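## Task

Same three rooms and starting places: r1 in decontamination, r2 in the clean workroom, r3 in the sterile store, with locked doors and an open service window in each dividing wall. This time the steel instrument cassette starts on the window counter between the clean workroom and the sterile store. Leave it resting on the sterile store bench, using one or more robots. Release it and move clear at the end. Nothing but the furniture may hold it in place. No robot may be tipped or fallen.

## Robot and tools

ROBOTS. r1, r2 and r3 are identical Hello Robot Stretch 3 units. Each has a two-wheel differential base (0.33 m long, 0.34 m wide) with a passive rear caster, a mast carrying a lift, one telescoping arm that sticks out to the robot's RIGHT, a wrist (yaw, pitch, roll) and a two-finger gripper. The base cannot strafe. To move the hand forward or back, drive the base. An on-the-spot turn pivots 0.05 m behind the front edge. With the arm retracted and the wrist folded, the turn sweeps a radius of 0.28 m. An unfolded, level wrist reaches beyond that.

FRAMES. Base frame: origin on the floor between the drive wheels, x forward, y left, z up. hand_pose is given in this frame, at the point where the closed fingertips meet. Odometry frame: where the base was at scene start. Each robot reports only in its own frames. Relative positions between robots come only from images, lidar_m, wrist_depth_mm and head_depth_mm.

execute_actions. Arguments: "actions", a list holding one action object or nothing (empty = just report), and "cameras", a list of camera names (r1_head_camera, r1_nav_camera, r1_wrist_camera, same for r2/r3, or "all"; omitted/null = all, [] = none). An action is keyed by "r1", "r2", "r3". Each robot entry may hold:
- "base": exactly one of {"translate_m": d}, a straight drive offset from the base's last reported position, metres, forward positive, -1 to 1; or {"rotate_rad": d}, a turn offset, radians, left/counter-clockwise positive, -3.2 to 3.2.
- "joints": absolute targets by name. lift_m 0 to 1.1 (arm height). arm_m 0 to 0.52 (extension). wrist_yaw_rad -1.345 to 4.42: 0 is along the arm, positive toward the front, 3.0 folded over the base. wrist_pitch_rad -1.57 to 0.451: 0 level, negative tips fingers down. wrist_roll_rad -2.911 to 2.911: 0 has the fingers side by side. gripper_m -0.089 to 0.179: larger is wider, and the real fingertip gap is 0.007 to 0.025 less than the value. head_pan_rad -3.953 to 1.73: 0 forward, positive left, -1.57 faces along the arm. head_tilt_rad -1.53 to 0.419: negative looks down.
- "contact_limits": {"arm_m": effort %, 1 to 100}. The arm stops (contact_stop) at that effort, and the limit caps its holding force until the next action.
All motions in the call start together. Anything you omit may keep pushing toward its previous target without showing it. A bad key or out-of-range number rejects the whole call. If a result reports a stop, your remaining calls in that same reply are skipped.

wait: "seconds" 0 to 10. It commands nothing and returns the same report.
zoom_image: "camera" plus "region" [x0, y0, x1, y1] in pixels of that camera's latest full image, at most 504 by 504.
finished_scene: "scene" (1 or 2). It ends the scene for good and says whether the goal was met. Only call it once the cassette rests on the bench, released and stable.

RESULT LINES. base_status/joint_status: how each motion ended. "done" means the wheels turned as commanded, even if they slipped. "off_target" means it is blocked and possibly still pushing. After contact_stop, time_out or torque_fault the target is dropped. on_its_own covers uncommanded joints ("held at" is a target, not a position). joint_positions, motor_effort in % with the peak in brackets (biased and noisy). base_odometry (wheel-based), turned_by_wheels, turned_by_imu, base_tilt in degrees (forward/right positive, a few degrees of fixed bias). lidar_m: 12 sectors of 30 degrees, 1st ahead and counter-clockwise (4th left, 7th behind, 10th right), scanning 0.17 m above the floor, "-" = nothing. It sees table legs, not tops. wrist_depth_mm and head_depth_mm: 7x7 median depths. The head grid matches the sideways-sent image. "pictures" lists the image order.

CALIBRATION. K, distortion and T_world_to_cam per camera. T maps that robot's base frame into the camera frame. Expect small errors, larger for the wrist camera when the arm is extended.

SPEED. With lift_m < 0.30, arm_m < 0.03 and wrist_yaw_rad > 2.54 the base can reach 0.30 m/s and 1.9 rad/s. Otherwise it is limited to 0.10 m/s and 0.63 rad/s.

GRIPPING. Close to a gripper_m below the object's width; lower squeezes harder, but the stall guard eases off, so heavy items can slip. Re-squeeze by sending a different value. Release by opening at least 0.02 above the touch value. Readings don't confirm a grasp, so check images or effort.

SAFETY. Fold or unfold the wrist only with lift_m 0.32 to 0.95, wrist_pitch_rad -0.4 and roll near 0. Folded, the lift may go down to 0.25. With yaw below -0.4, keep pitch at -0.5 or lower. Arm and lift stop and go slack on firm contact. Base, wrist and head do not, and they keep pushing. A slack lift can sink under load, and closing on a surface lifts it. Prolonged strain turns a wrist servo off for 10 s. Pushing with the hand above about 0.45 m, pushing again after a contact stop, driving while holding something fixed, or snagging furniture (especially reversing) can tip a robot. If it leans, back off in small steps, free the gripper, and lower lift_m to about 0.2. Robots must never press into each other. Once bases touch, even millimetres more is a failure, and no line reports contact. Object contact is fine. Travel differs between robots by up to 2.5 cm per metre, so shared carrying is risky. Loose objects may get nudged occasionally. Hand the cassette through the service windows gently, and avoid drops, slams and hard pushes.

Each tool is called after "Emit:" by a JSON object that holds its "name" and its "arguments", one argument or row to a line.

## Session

Emit:
{"name": "execute_actions", "arguments": {
  "actions": [],
  "cameras": ["r1_nav_camera","r2_nav_camera","r3_nav_camera"]
}}

Scene clock: 0.00 s.
r1.base_odometry: x=+0.000 y=+0.000 heading=+0.000 (m, m, rad; r1's odometry frame)
r1.turned_by_wheels: +0.000 (rad since the last result)
r1.turned_by_imu: +0.000 (rad since the last result)
r1.base_tilt: forward=+0.4 right=-0.5 (deg)
r1.lidar_m: 2.01 3.90 0.81 1.19 1.22 1.23 0.99 0.90 0.91 1.12 1.60 1.60
r1.head_depth_mm: 1864 1859 1846 1849 1835 1847 1854 / 2007 2050 1852 - 2139 2030 2022 / 2197 2288 2072 - 2401 2269 2208 / 1910 2614 2384 2680 2608 2544 2266 / 2030 2983 2986 2971 2946 2929 2294 / 2246 3291 3508 3536 3454 3253 2270 / 2272 3648 3984 3961 - 3276 2275
r1.base_status: not commanded
r1.joint_positions: lift_m=+0.405 arm_m=+0.001 wrist_yaw_rad=+2.882 wrist_pitch_rad=-0.511 wrist_roll_rad=+0.009 gripper_m=+0.037 head_pan_rad=+0.004 head_tilt_rad=-0.014
r1.joint_status: not commanded
r1.motor_effort: left_wheel=+1 right_wheel=+0 lift_m=+31 arm_m=-1 wrist_yaw_rad=+0 wrist_pitch_rad=+5 wrist_roll_rad=+0 gripper_m=+0 head_pan_rad=+0 head_tilt_rad=+1 (%)
r1.hand_pose: x=+0.0332 y=+0.0585 z=+0.3971 quat_wxyz=(+0.267, +0.704, +0.088, +0.652) (m; r1's base frame)
r1.wrist_depth_mm: - - - - - - - / - - - - - - - / 939 - - - - - - / 811 - 849 861 859 889 890 / 690 - 727 712 757 739 745 / 603 596 - 618 649 638 636 / 528 536 - 548 533 555 561
r2.base_odometry: x=+0.000 y=+0.000 heading=+0.000 (m, m, rad; r2's odometry frame)
r2.turned_by_wheels: +0.000 (rad since the last result)
r2.turned_by_imu: +0.000 (rad since the last result)
r2.base_tilt: forward=+0.9 right=+0.0 (deg)
r2.lidar_m: 1.45 1.45 1.71 2.19 2.19 1.62 1.43 1.43 1.68 2.59 2.59 1.65
r2.head_depth_mm: 1622 1617 1626 1614 1605 1607 1601 / 1582 1555 1454 1585 1575 1543 1548 / 1532 1507 1414 - - 1484 1505 / 1487 1451 1372 - - 1457 1461 / 1442 1425 1335 - - 1411 1413 / 1404 1385 1302 - - 1378 1377 / 1359 1174 1267 - 3787 1340 1343
r2.base_status: not commanded
r2.joint_positions: lift_m=+0.367 arm_m=+0.000 wrist_yaw_rad=+2.981 wrist_pitch_rad=-0.513 wrist_roll_rad=+0.011 gripper_m=+0.037 head_pan_rad=-0.014 head_tilt_rad=+0.011
r2.joint_status: not commanded
r2.motor_effort: left_wheel=+1 right_wheel=+0 lift_m=+27 arm_m=+0 wrist_yaw_rad=+0 wrist_pitch_rad=+6 wrist_roll_rad=+0 gripper_m=+0 head_pan_rad=+0 head_tilt_rad=+2 (%)
r2.hand_pose: x=+0.0125 y=+0.0638 z=+0.3585 quat_wxyz=(+0.235, +0.700, +0.123, +0.664) (m; r2's base frame)
r2.wrist_depth_mm: - - - - - - - / - - - - - - - / - 983 978 990 951 943 920 / 792 809 798 791 755 764 745 / 669 666 - 651 669 628 633 / 569 570 - 576 - 557 546 / 498 - - - 488 483 481
r3.base_odometry: x=+0.000 y=+0.000 heading=+0.000 (m, m, rad; r3's odometry frame)
r3.turned_by_wheels: +0.000 (rad since the last result)
r3.turned_by_imu: +0.000 (rad since the last result)
r3.base_tilt: forward=-0.4 right=-0.8 (deg)
r3.lidar_m: 0.93 0.92 1.02 1.08 1.08 1.07 0.74 2.16 2.14 1.73 1.72 1.13
r3.head_depth_mm: 1044 1052 1058 1062 1070 1079 1087 / 1004 1008 1013 1018 1025 1031 1038 / 957 964 971 976 983 991 995 / 924 929 933 940 945 948 957 / 887 892 898 905 908 914 919 / 856 863 865 870 874 878 882 / 825 830 835 840 843 846 854
r3.base_status: not commanded
r3.joint_positions: lift_m=+0.302 arm_m=-0.003 wrist_yaw_rad=+2.892 wrist_pitch_rad=-0.442 wrist_roll_rad=+0.019 gripper_m=+0.037 head_pan_rad=+0.014 head_tilt_rad=-0.002
r3.joint_status: not commanded
r3.motor_effort: left_wheel=+0 right_wheel=-1 lift_m=+19 arm_m=+0 wrist_yaw_rad=+0 wrist_pitch_rad=+4 wrist_roll_rad=+0 gripper_m=-1 head_pan_rad=+0 head_tilt_rad=+2 (%)
r3.hand_pose: x=+0.0334 y=+0.0720 z=+0.3090 quat_wxyz=(+0.241, +0.710, +0.066, +0.659) (m; r3's base frame)
r3.wrist_depth_mm: - - - - - 909 742 / - - - - - 978 788 / 807 878 861 878 894 898 792 / 681 - 720 707 705 736 740 / 577 - 600 597 608 618 621 / 499 505 - 512 522 522 531 / - - - 461 449 455 460
pictures: r1_nav_camera (sideways: a quarter turn counterclockwise sets it upright), r2_nav_camera (sideways: a quarter turn counterclockwise sets it upright), r3_nav_camera (sideways: a quarter turn counterclockwise sets it upright)
camera_calibration (this result's frames):
r1_nav_camera: T_world_to_cam=[[-0.0253232, -0.0080255, 0.999647, -1.26001], [-0.0292585, -0.999533, -0.00876576, 0.0675019], [0.999251, -0.0294702, 0.0250765, -0.0813588], [0, 0, 0, 1]] pos_world=[0.0513655, 0.0549606, 1.2622]
r2_nav_camera: T_world_to_cam=[[-0.0643659, -0.0346823, 0.997324, -1.25021], [-0.0213388, -0.99912, -0.0361219, 0.0984578], [0.997698, -0.0236067, 0.0635692, -0.127801], [0, 0, 0, 1]] pos_world=[0.0491374, 0.0519941, 1.25854]
r3_nav_camera: T_world_to_cam=[[0.00426842, 0.00778696, 0.999961, -1.26018], [0.0128358, -0.999888, 0.0077316, 0.0418361], [0.999909, 0.0128023, -0.00436789, -0.0426506], [0, 0, 0, 1]] pos_world=[0.0474887, 0.0521904, 1.25962]
Images, in order (width x height): r1_nav_camera 672x504, r2_nav_camera 672x504, r3_nav_camera 672x504.

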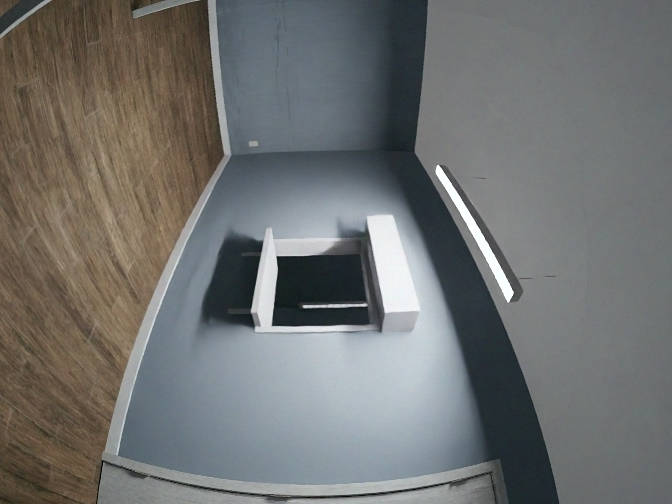

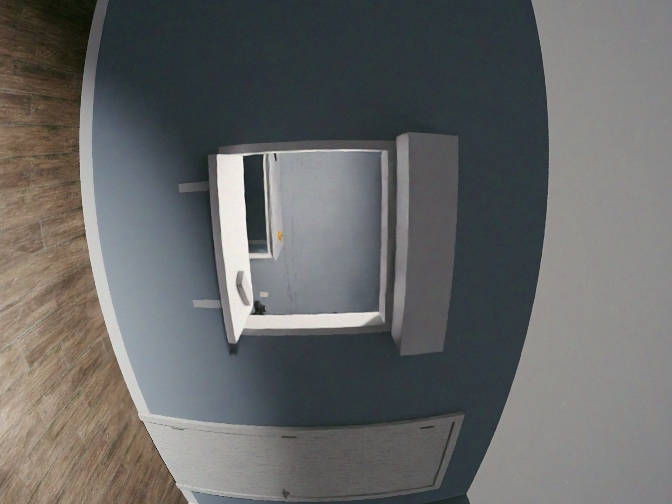

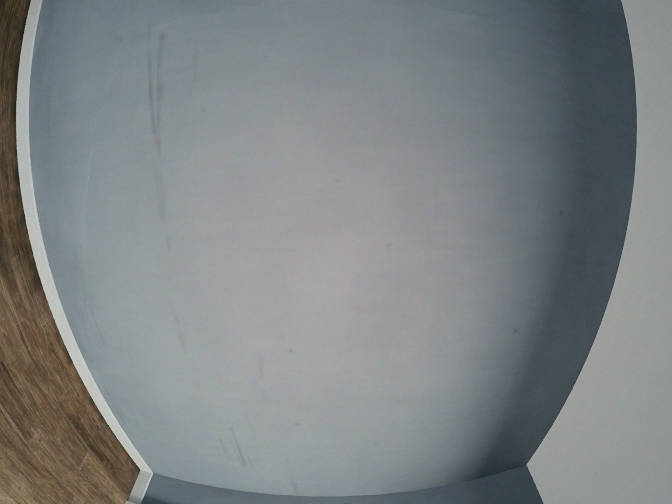

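Emit:
{"name": "execute_actions", "arguments": {
  "actions": [
    {"r3":{"base":{"rotate_rad":-2.08},"joints":{"lift_m":0.28}}}
  ],
  "cameras": []
}}

Emit:
{"name": "execute_actions", "arguments": {
  "actions": [
    {"r3":{"base":{"translate_m":1.0}}}
  ],
  "cameras": []
}}

Emit:
{"name": "execute_actions", "arguments": {
  "actions": [
    {"r3":{"base":{"translate_m":0.6}}}
  ],
  "cameras": []
}}

Emit:
{"name": "execute_actions", "arguments": {
  "actions": [
    {"r3":{"base":{"rotate_rad":2.33},"joints":{"lift_m":0.9,"wrist_pitch_rad":-0.4,"head_pan_rad":-1.57,"head_tilt_rad":-0.7}}}
  ],
  "cameras": ["r3_head_camera"]
}}

Scene clock: 8.53 s.
r1.base_odometry: x=+0.000 y=+0.000 heading=+0.000 (m, m, rad; r1's odometry frame)
r1.turned_by_wheels: +0.000 (rad since the last result)
r1.turned_by_imu: +0.000 (rad since the last result)
r1.base_tilt: forward=+0.4 right=-0.5 (deg)
r1.lidar_m: 2.01 3.90 0.81 1.20 1.22 1.23 0.98 0.90 0.91 1.12 1.59 1.60
r1.head_depth_mm: 1862 1845 1859 1849 1857 1864 1840 / 2010 2014 1843 - 2159 2035 1997 / 2189 2276 2103 - 2388 2271 2209 / 1929 2588 2392 2668 2632 2601 2319 / 2008 2977 2960 2974 2938 2945 2277 / 2241 3302 3500 3484 3525 3277 2251 / 2260 3587 3986 - - 3292 2242
r1.base_status: not commanded
r1.joint_positions: lift_m=+0.405 arm_m=+0.001 wrist_yaw_rad=+2.882 wrist_pitch_rad=-0.511 wrist_roll_rad=+0.009 gripper_m=+0.037 head_pan_rad=+0.004 head_tilt_rad=-0.014
r1.joint_status: not commanded
r1.motor_effort: left_wheel=+1(0) right_wheel=+0(0) lift_m=+31(31) arm_m=-1(2) wrist_yaw_rad=+1(0) wrist_pitch_rad=+6(6) wrist_roll_rad=+0(0) gripper_m=+0(1) head_pan_rad=+0(0) head_tilt_rad=+1(1) (%)
r1.hand_pose: x=+0.0332 y=+0.0585 z=+0.3971 quat_wxyz=(+0.267, +0.704, +0.088, +0.652) (m; r1's base frame)
r1.wrist_depth_mm: - - - - - - - / - - - - - - - / 954 - - - - - - / 819 - 836 856 870 884 902 / 690 - 724 720 754 739 744 / 597 591 - 624 641 631 641 / 530 539 - 542 532 555 566
r2.base_odometry: x=+0.000 y=+0.000 heading=+0.000 (m, m, rad; r2's odometry frame)
r2.turned_by_wheels: +0.000 (rad since the last result)
r2.turned_by_imu: +0.000 (rad since the last result)
r2.base_tilt: forward=+0.8 right=+0.1 (deg)
r2.lidar_m: 1.45 1.45 1.71 2.19 2.19 1.62 1.43 1.43 1.69 2.58 2.59 1.65
r2.head_depth_mm: 1623 1618 1617 1619 1604 1597 1583 / 1573 1562 1456 1580 1577 1541 1540 / 1533 1510 1409 - - 1488 1507 / 1480 1476 1367 - - 1454 1454 / 1433 1416 1337 - - 1406 1416 / 1402 1383 1295 - - 1379 1374 / 1358 1174 1265 - 3843 1332 1341
r2.base_status: not commanded
r2.joint_positions: lift_m=+0.367 arm_m=+0.000 wrist_yaw_rad=+2.981 wrist_pitch_rad=-0.513 wrist_roll_rad=+0.011 gripper_m=+0.037 head_pan_rad=-0.014 head_tilt_rad=+0.011
r2.joint_status: not commanded
r2.motor_effort: left_wheel=+1(0) right_wheel=+0(0) lift_m=+27(26) arm_m=+0(0) wrist_yaw_rad=+0(1) wrist_pitch_rad=+6(6) wrist_roll_rad=+0(0) gripper_m=+0(0) head_pan_rad=+0(0) head_tilt_rad=+3(2) (%)
r2.hand_pose: x=+0.0125 y=+0.0638 z=+0.3585 quat_wxyz=(+0.235, +0.700, +0.123, +0.664) (m; r2's base frame)
r2.wrist_depth_mm: - - - - - - - / - - - - - - - / - - 982 984 947 935 919 / 827 807 789 768 778 767 750 / 680 661 - 654 657 642 640 / 575 566 - 569 - 555 548 / 504 - - - 482 489 481
r3.base_odometry: x=+0.000 y=+0.000 heading=-2.080 (m, m, rad; r3's odometry frame)
r3.turned_by_wheels: -2.080 (rad since the last result)
r3.turned_by_imu: -2.111 (rad since the last result)
r3.base_tilt: forward=-0.4 right=-0.6 (deg)
r3.lidar_m: 2.12 1.73 1.72 1.12 0.93 0.92 1.03 1.08 1.08 1.07 0.74 2.16
r3.head_depth_mm: 2156 3502 3993 3940 3965 2985 2071 / 2145 3383 3569 3573 3586 3051 2097 / 2115 2951 3044 3063 3078 2894 2102 / 1906 2653 2659 2657 2658 2629 2121 / 1803 2372 2410 - 2405 2346 2131 / 2041 2134 2174 - 2203 2113 2052 / 1885 1922 1959 - 1947 1912 1899
r3.base_status: done
r3.joint_positions: lift_m=+0.280 arm_m=-0.003 wrist_yaw_rad=+2.892 wrist_pitch_rad=-0.443 wrist_roll_rad=+0.019 gripper_m=+0.037 head_pan_rad=+0.014 head_tilt_rad=-0.002
r3.joint_status: all done
r3.motor_effort: left_wheel=+4(19) right_wheel=-4(10) lift_m=+13(14) arm_m=-1(0) wrist_yaw_rad=+0(0) wrist_pitch_rad=+4(4) wrist_roll_rad=+0(0) gripper_m=-1(1) head_pan_rad=+0(0) head_tilt_rad=+3(3) (%)
r3.hand_pose: x=+0.0334 y=+0.0719 z=+0.2874 quat_wxyz=(+0.241, +0.710, +0.066, +0.659) (m; r3's base frame)
r3.wrist_depth_mm: - - - - - - - / - - - - - - - / 747 829 827 836 849 885 907 / 643 - 662 683 691 697 710 / 550 - 577 572 576 577 586 / 485 - - 488 492 495 496 / - - - 429 434 434 433
pictures: none
No camera images: the call's "cameras" was empty. Leave "cameras" out to get every camera's image.

Scene clock: 13.57 s.
r1.base_odometry: x=+0.000 y=+0.000 heading=+0.000 (m, m, rad; r1's odometry frame)
r1.turned_by_wheels: +0.000 (rad since the last result)
r1.turned_by_imu: +0.000 (rad since the last result)
r1.base_tilt: forward=+0.4 right=-0.5 (deg)
r1.lidar_m: 2.01 3.89 0.81 1.19 1.21 1.23 0.98 0.90 0.91 1.12 1.59 1.60
r1.head_depth_mm: 1861 1835 1844 1851 1866 1843 1847 / 2000 2048 1836 - 2108 2031 2019 / 2212 2274 2085 - 2373 2264 2225 / 1931 2592 2365 2677 2591 2571 2307 / 2018 2960 2923 2939 2888 2960 2306 / 2257 3316 3578 3411 3474 3257 2286 / 2256 3563 - - 3963 3291 2235
r1.base_status: not commanded
r1.joint_positions: lift_m=+0.405 arm_m=+0.001 wrist_yaw_rad=+2.882 wrist_pitch_rad=-0.511 wrist_roll_rad=+0.009 gripper_m=+0.037 head_pan_rad=+0.004 head_tilt_rad=-0.014
r1.joint_status: not commanded
r1.motor_effort: left_wheel=+1(0) right_wheel=+0(0) lift_m=+31(31) arm_m=-1(0) wrist_yaw_rad=+0(0) wrist_pitch_rad=+5(6) wrist_roll_rad=+0(0) gripper_m=+0(0) head_pan_rad=-1(1) head_tilt_rad=+1(1) (%)
r1.hand_pose: x=+0.0332 y=+0.0585 z=+0.3971 quat_wxyz=(+0.267, +0.704, +0.088, +0.652) (m; r1's base frame)
r1.wrist_depth_mm: - - - - - - - / - - - - - - - / 952 - - - - - - / 811 - 838 852 862 883 904 / 685 - 729 710 744 727 751 / 602 593 - 615 649 638 641 / 528 535 - 546 533 561 555
r2.base_odometry: x=+0.000 y=+0.000 heading=+0.000 (m, m, rad; r2's odometry frame)
r2.turned_by_wheels: +0.000 (rad since the last result)
r2.turned_by_imu: +0.000 (rad since the last result)
r2.base_tilt: forward=+0.7 right=+0.1 (deg)
r2.lidar_m: 1.45 1.45 1.71 2.19 2.20 1.62 1.43 1.43 1.69 2.58 2.59 1.65
r2.head_depth_mm: 1630 1622 1619 1607 1603 1600 1606 / 1581 1565 1447 1583 1569 1542 1549 / 1528 1513 1411 - - 1481 1498 / 1487 1472 1374 - - 1455 1458 / 1442 1424 1331 - - 1421 1420 / 1402 1389 1308 - - 1367 1378 / 1364 1174 1264 - 3767 1328 1343
r2.base_status: not commanded
r2.joint_positions: lift_m=+0.367 arm_m=+0.000 wrist_yaw_rad=+2.981 wrist_pitch_rad=-0.513 wrist_roll_rad=+0.011 gripper_m=+0.037 head_pan_rad=-0.014 head_tilt_rad=+0.011
r2.joint_status: not commanded
r2.motor_effort: left_wheel=+0(0) right_wheel=-1(1) lift_m=+27(27) arm_m=+0(0) wrist_yaw_rad=+1(2) wrist_pitch_rad=+6(6) wrist_roll_rad=+0(0) gripper_m=+1(1) head_pan_rad=+0(0) head_tilt_rad=+2(3) (%)
r2.hand_pose: x=+0.0125 y=+0.0638 z=+0.3585 quat_wxyz=(+0.235, +0.700, +0.123, +0.664) (m; r2's base frame)
r2.wrist_depth_mm: - - - - - - - / - - - - - - - / 999 - 973 993 956 951 917 / 826 786 788 789 770 751 746 / 681 656 - 660 656 628 644 / 576 574 - 574 - 556 544 / 505 - - - 485 480 480
r3.base_odometry: x=-0.487 y=-0.873 heading=-2.080 (m, m, rad; r3's odometry frame)
r3.turned_by_wheels: +0.000 (rad since the last result)
r3.turned_by_imu: +0.000 (rad since the last result)
r3.base_tilt: forward=-0.4 right=-0.8 (deg)
r3.lidar_m: 1.33 1.10 1.09 1.18 1.70 1.68 1.87 1.74 0.79 1.59 1.59 2.58
r3.head_depth_mm: 2160 2668 2678 2682 2662 2615 2062 / 2084 2219 2207 2199 2200 2202 2052 / 1889 1895 1892 1882 1872 1883 1847 / 1651 1650 1650 1644 1638 1633 1636 / 1457 1461 1460 1481 1486 1420 1458 / 1312 1312 1483 - - 1249 1299 / 1191 1190 - - - 1170 1182
r3.base_status: done
r3.joint_positions: lift_m=+0.280 arm_m=-0.003 wrist_yaw_rad=+2.892 wrist_pitch_rad=-0.443 wrist_roll_rad=+0.019 gripper_m=+0.037 head_pan_rad=+0.014 head_tilt_rad=-0.002
r3.joint_status: not commanded
r3.motor_effort: left_wheel=+5(18) right_wheel=-5(8) lift_m=+13(13) arm_m=+0(0) wrist_yaw_rad=+1(1) wrist_pitch_rad=+4(4) wrist_roll_rad=+0(0) gripper_m=-1(1) head_pan_rad=+0(0) head_tilt_rad=+2(2) (%)
r3.hand_pose: x=+0.0334 y=+0.0719 z=+0.2874 quat_wxyz=(+0.241, +0.710, +0.066, +0.659) (m; r3's base frame)
r3.wrist_depth_mm: - - - - - 944 874 / - - - - - - 897 / 760 836 842 835 852 861 894 / 649 - 682 681 678 705 712 / 548 - 586 565 578 583 578 / 491 - - 485 499 496 499 / - - - 430 430 433 439
pictures: none
No camera images: the call's "cameras" was empty. Leave "cameras" out to get every camera's image.

Scene clock: 17.13 s.
r1.base_odometry: x=+0.000 y=+0.000 heading=+0.000 (m, m, rad; r1's odometry frame)
r1.turned_by_wheels: +0.000 (rad since the last result)
r1.turned_by_imu: +0.000 (rad since the last result)
r1.base_tilt: forward=+0.4 right=-0.5 (deg)
r1.lidar_m: 2.01 3.88 0.81 1.19 1.22 1.23 0.99 0.90 0.90 1.12 1.59 1.60
r1.head_depth_mm: 1864 1853 1853 1837 1840 1838 1845 / 1990 2037 1866 - 2125 2029 2038 / 2172 2284 2105 - 2398 2282 2221 / 1927 2588 2369 2695 2640 2548 2307 / 2015 2950 3020 2963 3024 2920 2293 / 2254 3273 3474 3498 3402 3233 2278 / 2278 3592 - - - 3304 2256
r1.base_status: not commanded
r1.joint_positions: lift_m=+0.405 arm_m=+0.001 wrist_yaw_rad=+2.882 wrist_pitch_rad=-0.511 wrist_roll_rad=+0.009 gripper_m=+0.037 head_pan_rad=+0.004 head_tilt_rad=-0.014
r1.joint_status: not commanded
r1.motor_effort: left_wheel=+0(1) right_wheel=+0(0) lift_m=+31(31) arm_m=-1(0) wrist_yaw_rad=+0(0) wrist_pitch_rad=+6(6) wrist_roll_rad=+0(0) gripper_m=+0(1) head_pan_rad=+0(0) head_tilt_rad=+1(1) (%)
r1.hand_pose: x=+0.0332 y=+0.0585 z=+0.3971 quat_wxyz=(+0.267, +0.704, +0.088, +0.652) (m; r1's base frame)
r1.wrist_depth_mm: - - - - - - - / - - - - - - - / 959 - - - - - - / 820 - 855 842 848 887 889 / 681 - 726 720 746 736 750 / 596 595 - 621 650 632 644 / 528 537 - 544 540 557 563
r2.base_odometry: x=+0.000 y=+0.000 heading=+0.000 (m, m, rad; r2's odometry frame)
r2.turned_by_wheels: +0.000 (rad since the last result)
r2.turned_by_imu: +0.000 (rad since the last result)
r2.base_tilt: forward=+0.7 right=-0.1 (deg)
r2.lidar_m: 1.45 1.45 1.72 2.19 2.19 1.62 1.43 1.43 1.69 2.58 2.59 1.65
r2.head_depth_mm: 1627 1617 1618 1605 1617 1601 1595 / 1573 1558 1452 1573 1589 1547 1550 / 1542 1500 1412 - - 1491 1507 / 1482 1462 1370 - - 1457 1457 / 1445 1422 1331 - - 1413 1426 / 1401 1383 1301 - - 1378 1388 / 1368 1175 1271 - 3772 1338 1349
r2.base_status: not commanded
r2.joint_positions: lift_m=+0.367 arm_m=+0.000 wrist_yaw_rad=+2.981 wrist_pitch_rad=-0.513 wrist_roll_rad=+0.011 gripper_m=+0.037 head_pan_rad=-0.014 head_tilt_rad=+0.011
r2.joint_status: not commanded
r2.motor_effort: left_wheel=+0(0) right_wheel=-1(1) lift_m=+27(27) arm_m=+0(0) wrist_yaw_rad=+2(0) wrist_pitch_rad=+6(6) wrist_roll_rad=+0(0) gripper_m=-1(0) head_pan_rad=+0(0) head_tilt_rad=+2(2) (%)
r2.hand_pose: x=+0.0125 y=+0.0638 z=+0.3585 quat_wxyz=(+0.235, +0.700, +0.123, +0.664) (m; r2's base frame)
r2.wrist_depth_mm: - - - - - - - / - - - - - - - / - - - 979 952 950 931 / 813 805 798 788 761 764 740 / 674 665 - 644 661 632 628 / 582 572 - 579 - 545 544 / 504 - - - 480 486 477
r3.base_odometry: x=-0.779 y=-1.397 heading=-2.080 (m, m, rad; r3's odometry frame)
r3.turned_by_wheels: +0.000 (rad since the last result)
r3.turned_by_imu: +0.000 (rad since the last result)
r3.base_tilt: forward=-0.5 right=-0.8 (deg)
r3.lidar_m: 0.86 0.71 0.70 0.78 1.19 2.15 2.38 1.26 1.82 1.50 2.64 1.67
r3.head_depth_mm: 1704 1694 1692 1688 1677 1673 1675 / 1399 1400 1394 1393 1386 1394 1384 / 1199 1197 1189 1188 1193 1187 1184 / 1042 1042 1041 1038 1035 1038 1034 / 925 924 924 922 920 918 767 / 829 830 833 845 850 861 737 / 754 761 - - - 3019 741
r3.base_status: done
r3.joint_positions: lift_m=+0.280 arm_m=-0.003 wrist_yaw_rad=+2.892 wrist_pitch_rad=-0.443 wrist_roll_rad=+0.019 gripper_m=+0.037 head_pan_rad=+0.014 head_tilt_rad=-0.002
r3.joint_status: not commanded
r3.motor_effort: left_wheel=+4(19) right_wheel=-4(8) lift_m=+13(13) arm_m=-1(0) wrist_yaw_rad=+0(0) wrist_pitch_rad=+4(4) wrist_roll_rad=+0(0) gripper_m=-1(0) head_pan_rad=+1(0) head_tilt_rad=+3(2) (%)
r3.hand_pose: x=+0.0334 y=+0.0719 z=+0.2873 quat_wxyz=(+0.241, +0.710, +0.066, +0.659) (m; r3's base frame)
r3.wrist_depth_mm: - - 910 785 697 618 558 / - - 966 839 738 667 598 / 757 851 830 817 772 700 636 / 653 - 677 683 683 690 655 / 544 - 570 557 573 575 581 / 489 - - 484 492 501 504 / - - - 431 423 434 436
pictures: none
No camera images: the call's "cameras" was empty. Leave "cameras" out to get every camera's image.

Scene clock: 23.60 s.
r1.base_odometry: x=+0.000 y=+0.000 heading=+0.000 (m, m, rad; r1's odometry frame)
r1.turned_by_wheels: +0.000 (rad since the last result)
r1.turned_by_imu: +0.000 (rad since the last result)
r1.base_tilt: forward=+0.4 right=-0.5 (deg)
r1.lidar_m: 2.01 3.89 0.81 1.19 1.22 1.23 0.98 0.90 0.91 1.12 1.59 1.60
r1.head_depth_mm: 1852 1855 1876 1840 1843 1832 1842 / 1995 2048 1843 - 2119 2025 2019 / 2215 2267 2078 - 2393 2282 2189 / 1915 2585 2354 2657 2586 2611 2304 / 2025 3015 2977 2973 2957 2938 2302 / 2230 3267 3405 3444 3491 3257 2275 / 2263 3599 3904 3979 - 3275 2270
r1.base_status: not commanded
r1.joint_positions: lift_m=+0.405 arm_m=+0.001 wrist_yaw_rad=+2.882 wrist_pitch_rad=-0.511 wrist_roll_rad=+0.009 gripper_m=+0.037 head_pan_rad=+0.004 head_tilt_rad=-0.014
r1.joint_status: not commanded
r1.motor_effort: left_wheel=+1(1) right_wheel=+0(0) lift_m=+31(31) arm_m=+0(1) wrist_yaw_rad=+0(0) wrist_pitch_rad=+6(6) wrist_roll_rad=+0(0) gripper_m=+0(1) head_pan_rad=+0(0) head_tilt_rad=+1(1) (%)
r1.hand_pose: x=+0.0332 y=+0.0585 z=+0.3971 quat_wxyz=(+0.267, +0.704, +0.088, +0.652) (m; r1's base frame)
r1.wrist_depth_mm: - - - - - - - / - - - - - - - / 932 - - - - - - / 808 - 847 853 861 891 896 / 693 - 726 714 748 739 755 / 600 597 - 619 656 638 640 / 524 541 - 549 542 552 557
r2.base_odometry: x=+0.000 y=+0.000 heading=+0.000 (m, m, rad; r2's odometry frame)
r2.turned_by_wheels: +0.000 (rad since the last result)
r2.turned_by_imu: +0.000 (rad since the last result)
r2.base_tilt: forward=+0.9 right=+0.0 (deg)
r2.lidar_m: 1.45 1.45 1.71 2.19 2.20 1.62 1.43 1.43 1.69 2.58 2.58 1.65
r2.head_depth_mm: 1621 1614 1613 1606 1610 1603 1599 / 1571 1566 1459 1574 1570 1548 1551 / 1528 1511 1414 - - 1493 1510 / 1488 1473 1367 - - 1451 1460 / 1437 1412 1338 - 3573 1408 1423 / 1398 1378 1299 - - 1382 1375 / 1368 1170 1275 - 3843 1323 1344
r2.base_status: not commanded
r2.joint_positions: lift_m=+0.367 arm_m=+0.000 wrist_yaw_rad=+2.981 wrist_pitch_rad=-0.513 wrist_roll_rad=+0.011 gripper_m=+0.037 head_pan_rad=-0.014 head_tilt_rad=+0.011
r2.joint_status: not commanded
r2.motor_effort: left_wheel=+1(0) right_wheel=+0(0) lift_m=+27(27) arm_m=+0(0) wrist_yaw_rad=+1(1) wrist_pitch_rad=+6(6) wrist_roll_rad=+0(1) gripper_m=+0(0) head_pan_rad=+0(0) head_tilt_rad=+3(2) (%)
r2.hand_pose: x=+0.0125 y=+0.0638 z=+0.3585 quat_wxyz=(+0.235, +0.700, +0.123, +0.664) (m; r2's base frame)
r2.wrist_depth_mm: - - - - - - - / - - - - - - - / - - 977 973 940 944 924 / 817 797 786 770 776 760 747 / 674 668 - 652 659 638 621 / 568 575 - 568 - 552 546 / 505 - - - 489 487 477
r3.base_odometry: x=-0.779 y=-1.397 heading=+0.250 (m, m, rad; r3's odometry frame)
r3.turned_by_wheels: +2.330 (rad since the last result)
r3.turned_by_imu: +2.369 (rad since the last result)
r3.base_tilt: forward=-0.4 right=-0.6 (deg)
r3.lidar_m: 1.92 2.18 1.26 1.28 1.50 1.52 2.63 1.12 0.75 0.70 0.71 0.91
r3.head_depth_mm: 3448 3284 787 954 1086 - 1138 / 3413 3348 793 939 1098 - 1143 / 3290 2291 800 919 1088 - - / 3313 3239 807 900 1062 - 1155 / 3261 3453 812 703 1042 - 1169 / 3247 3498 788 708 1042 1282 1186 / 3176 3393 795 692 1024 1273 1186
r3.base_status: done
r3.joint_positions: lift_m=+0.900 arm_m=-0.003 wrist_yaw_rad=+2.892 wrist_pitch_rad=-0.422 wrist_roll_rad=+0.019 gripper_m=+0.037 head_pan_rad=-1.563 head_tilt_rad=-0.691
r3.joint_status: all done
r3.motor_effort: left_wheel=-5(14) right_wheel=+3(10) lift_m=+23(25) arm_m=+0(1) wrist_yaw_rad=-1(1) wrist_pitch_rad=+6(8) wrist_roll_rad=+0(0) gripper_m=-1(1) head_pan_rad=-2(33) head_tilt_rad=-5(50) (%)
r3.hand_pose: x=+0.0340 y=+0.0745 z=+0.9114 quat_wxyz=(+0.234, +0.710, +0.059, +0.661) (m; r3's base frame)
r3.wrist_depth_mm: - - - - - - - / - - - - - - - / - - - - - - - / - - - - - - - / - - - - - - - / - - - - - - - / - - - - - - -
pictures: r3_head_camera (sideways: a quarter turn clockwise sets it upright)
camera_calibration (this result's frames):
r3_head_camera: T_world_to_cam=[[0.0477087, 0.663425, -0.74672, 0.994604], [0.998861, -0.0310913, 0.0361952, -0.0564544], [0.00079635, -0.747596, -0.664153, 0.825131], [0, 0, 0, 1]] pos_world=[0.00828175, -0.0447359, 1.29275]
Images, in order (width x height): r3_head_camera 896x504.

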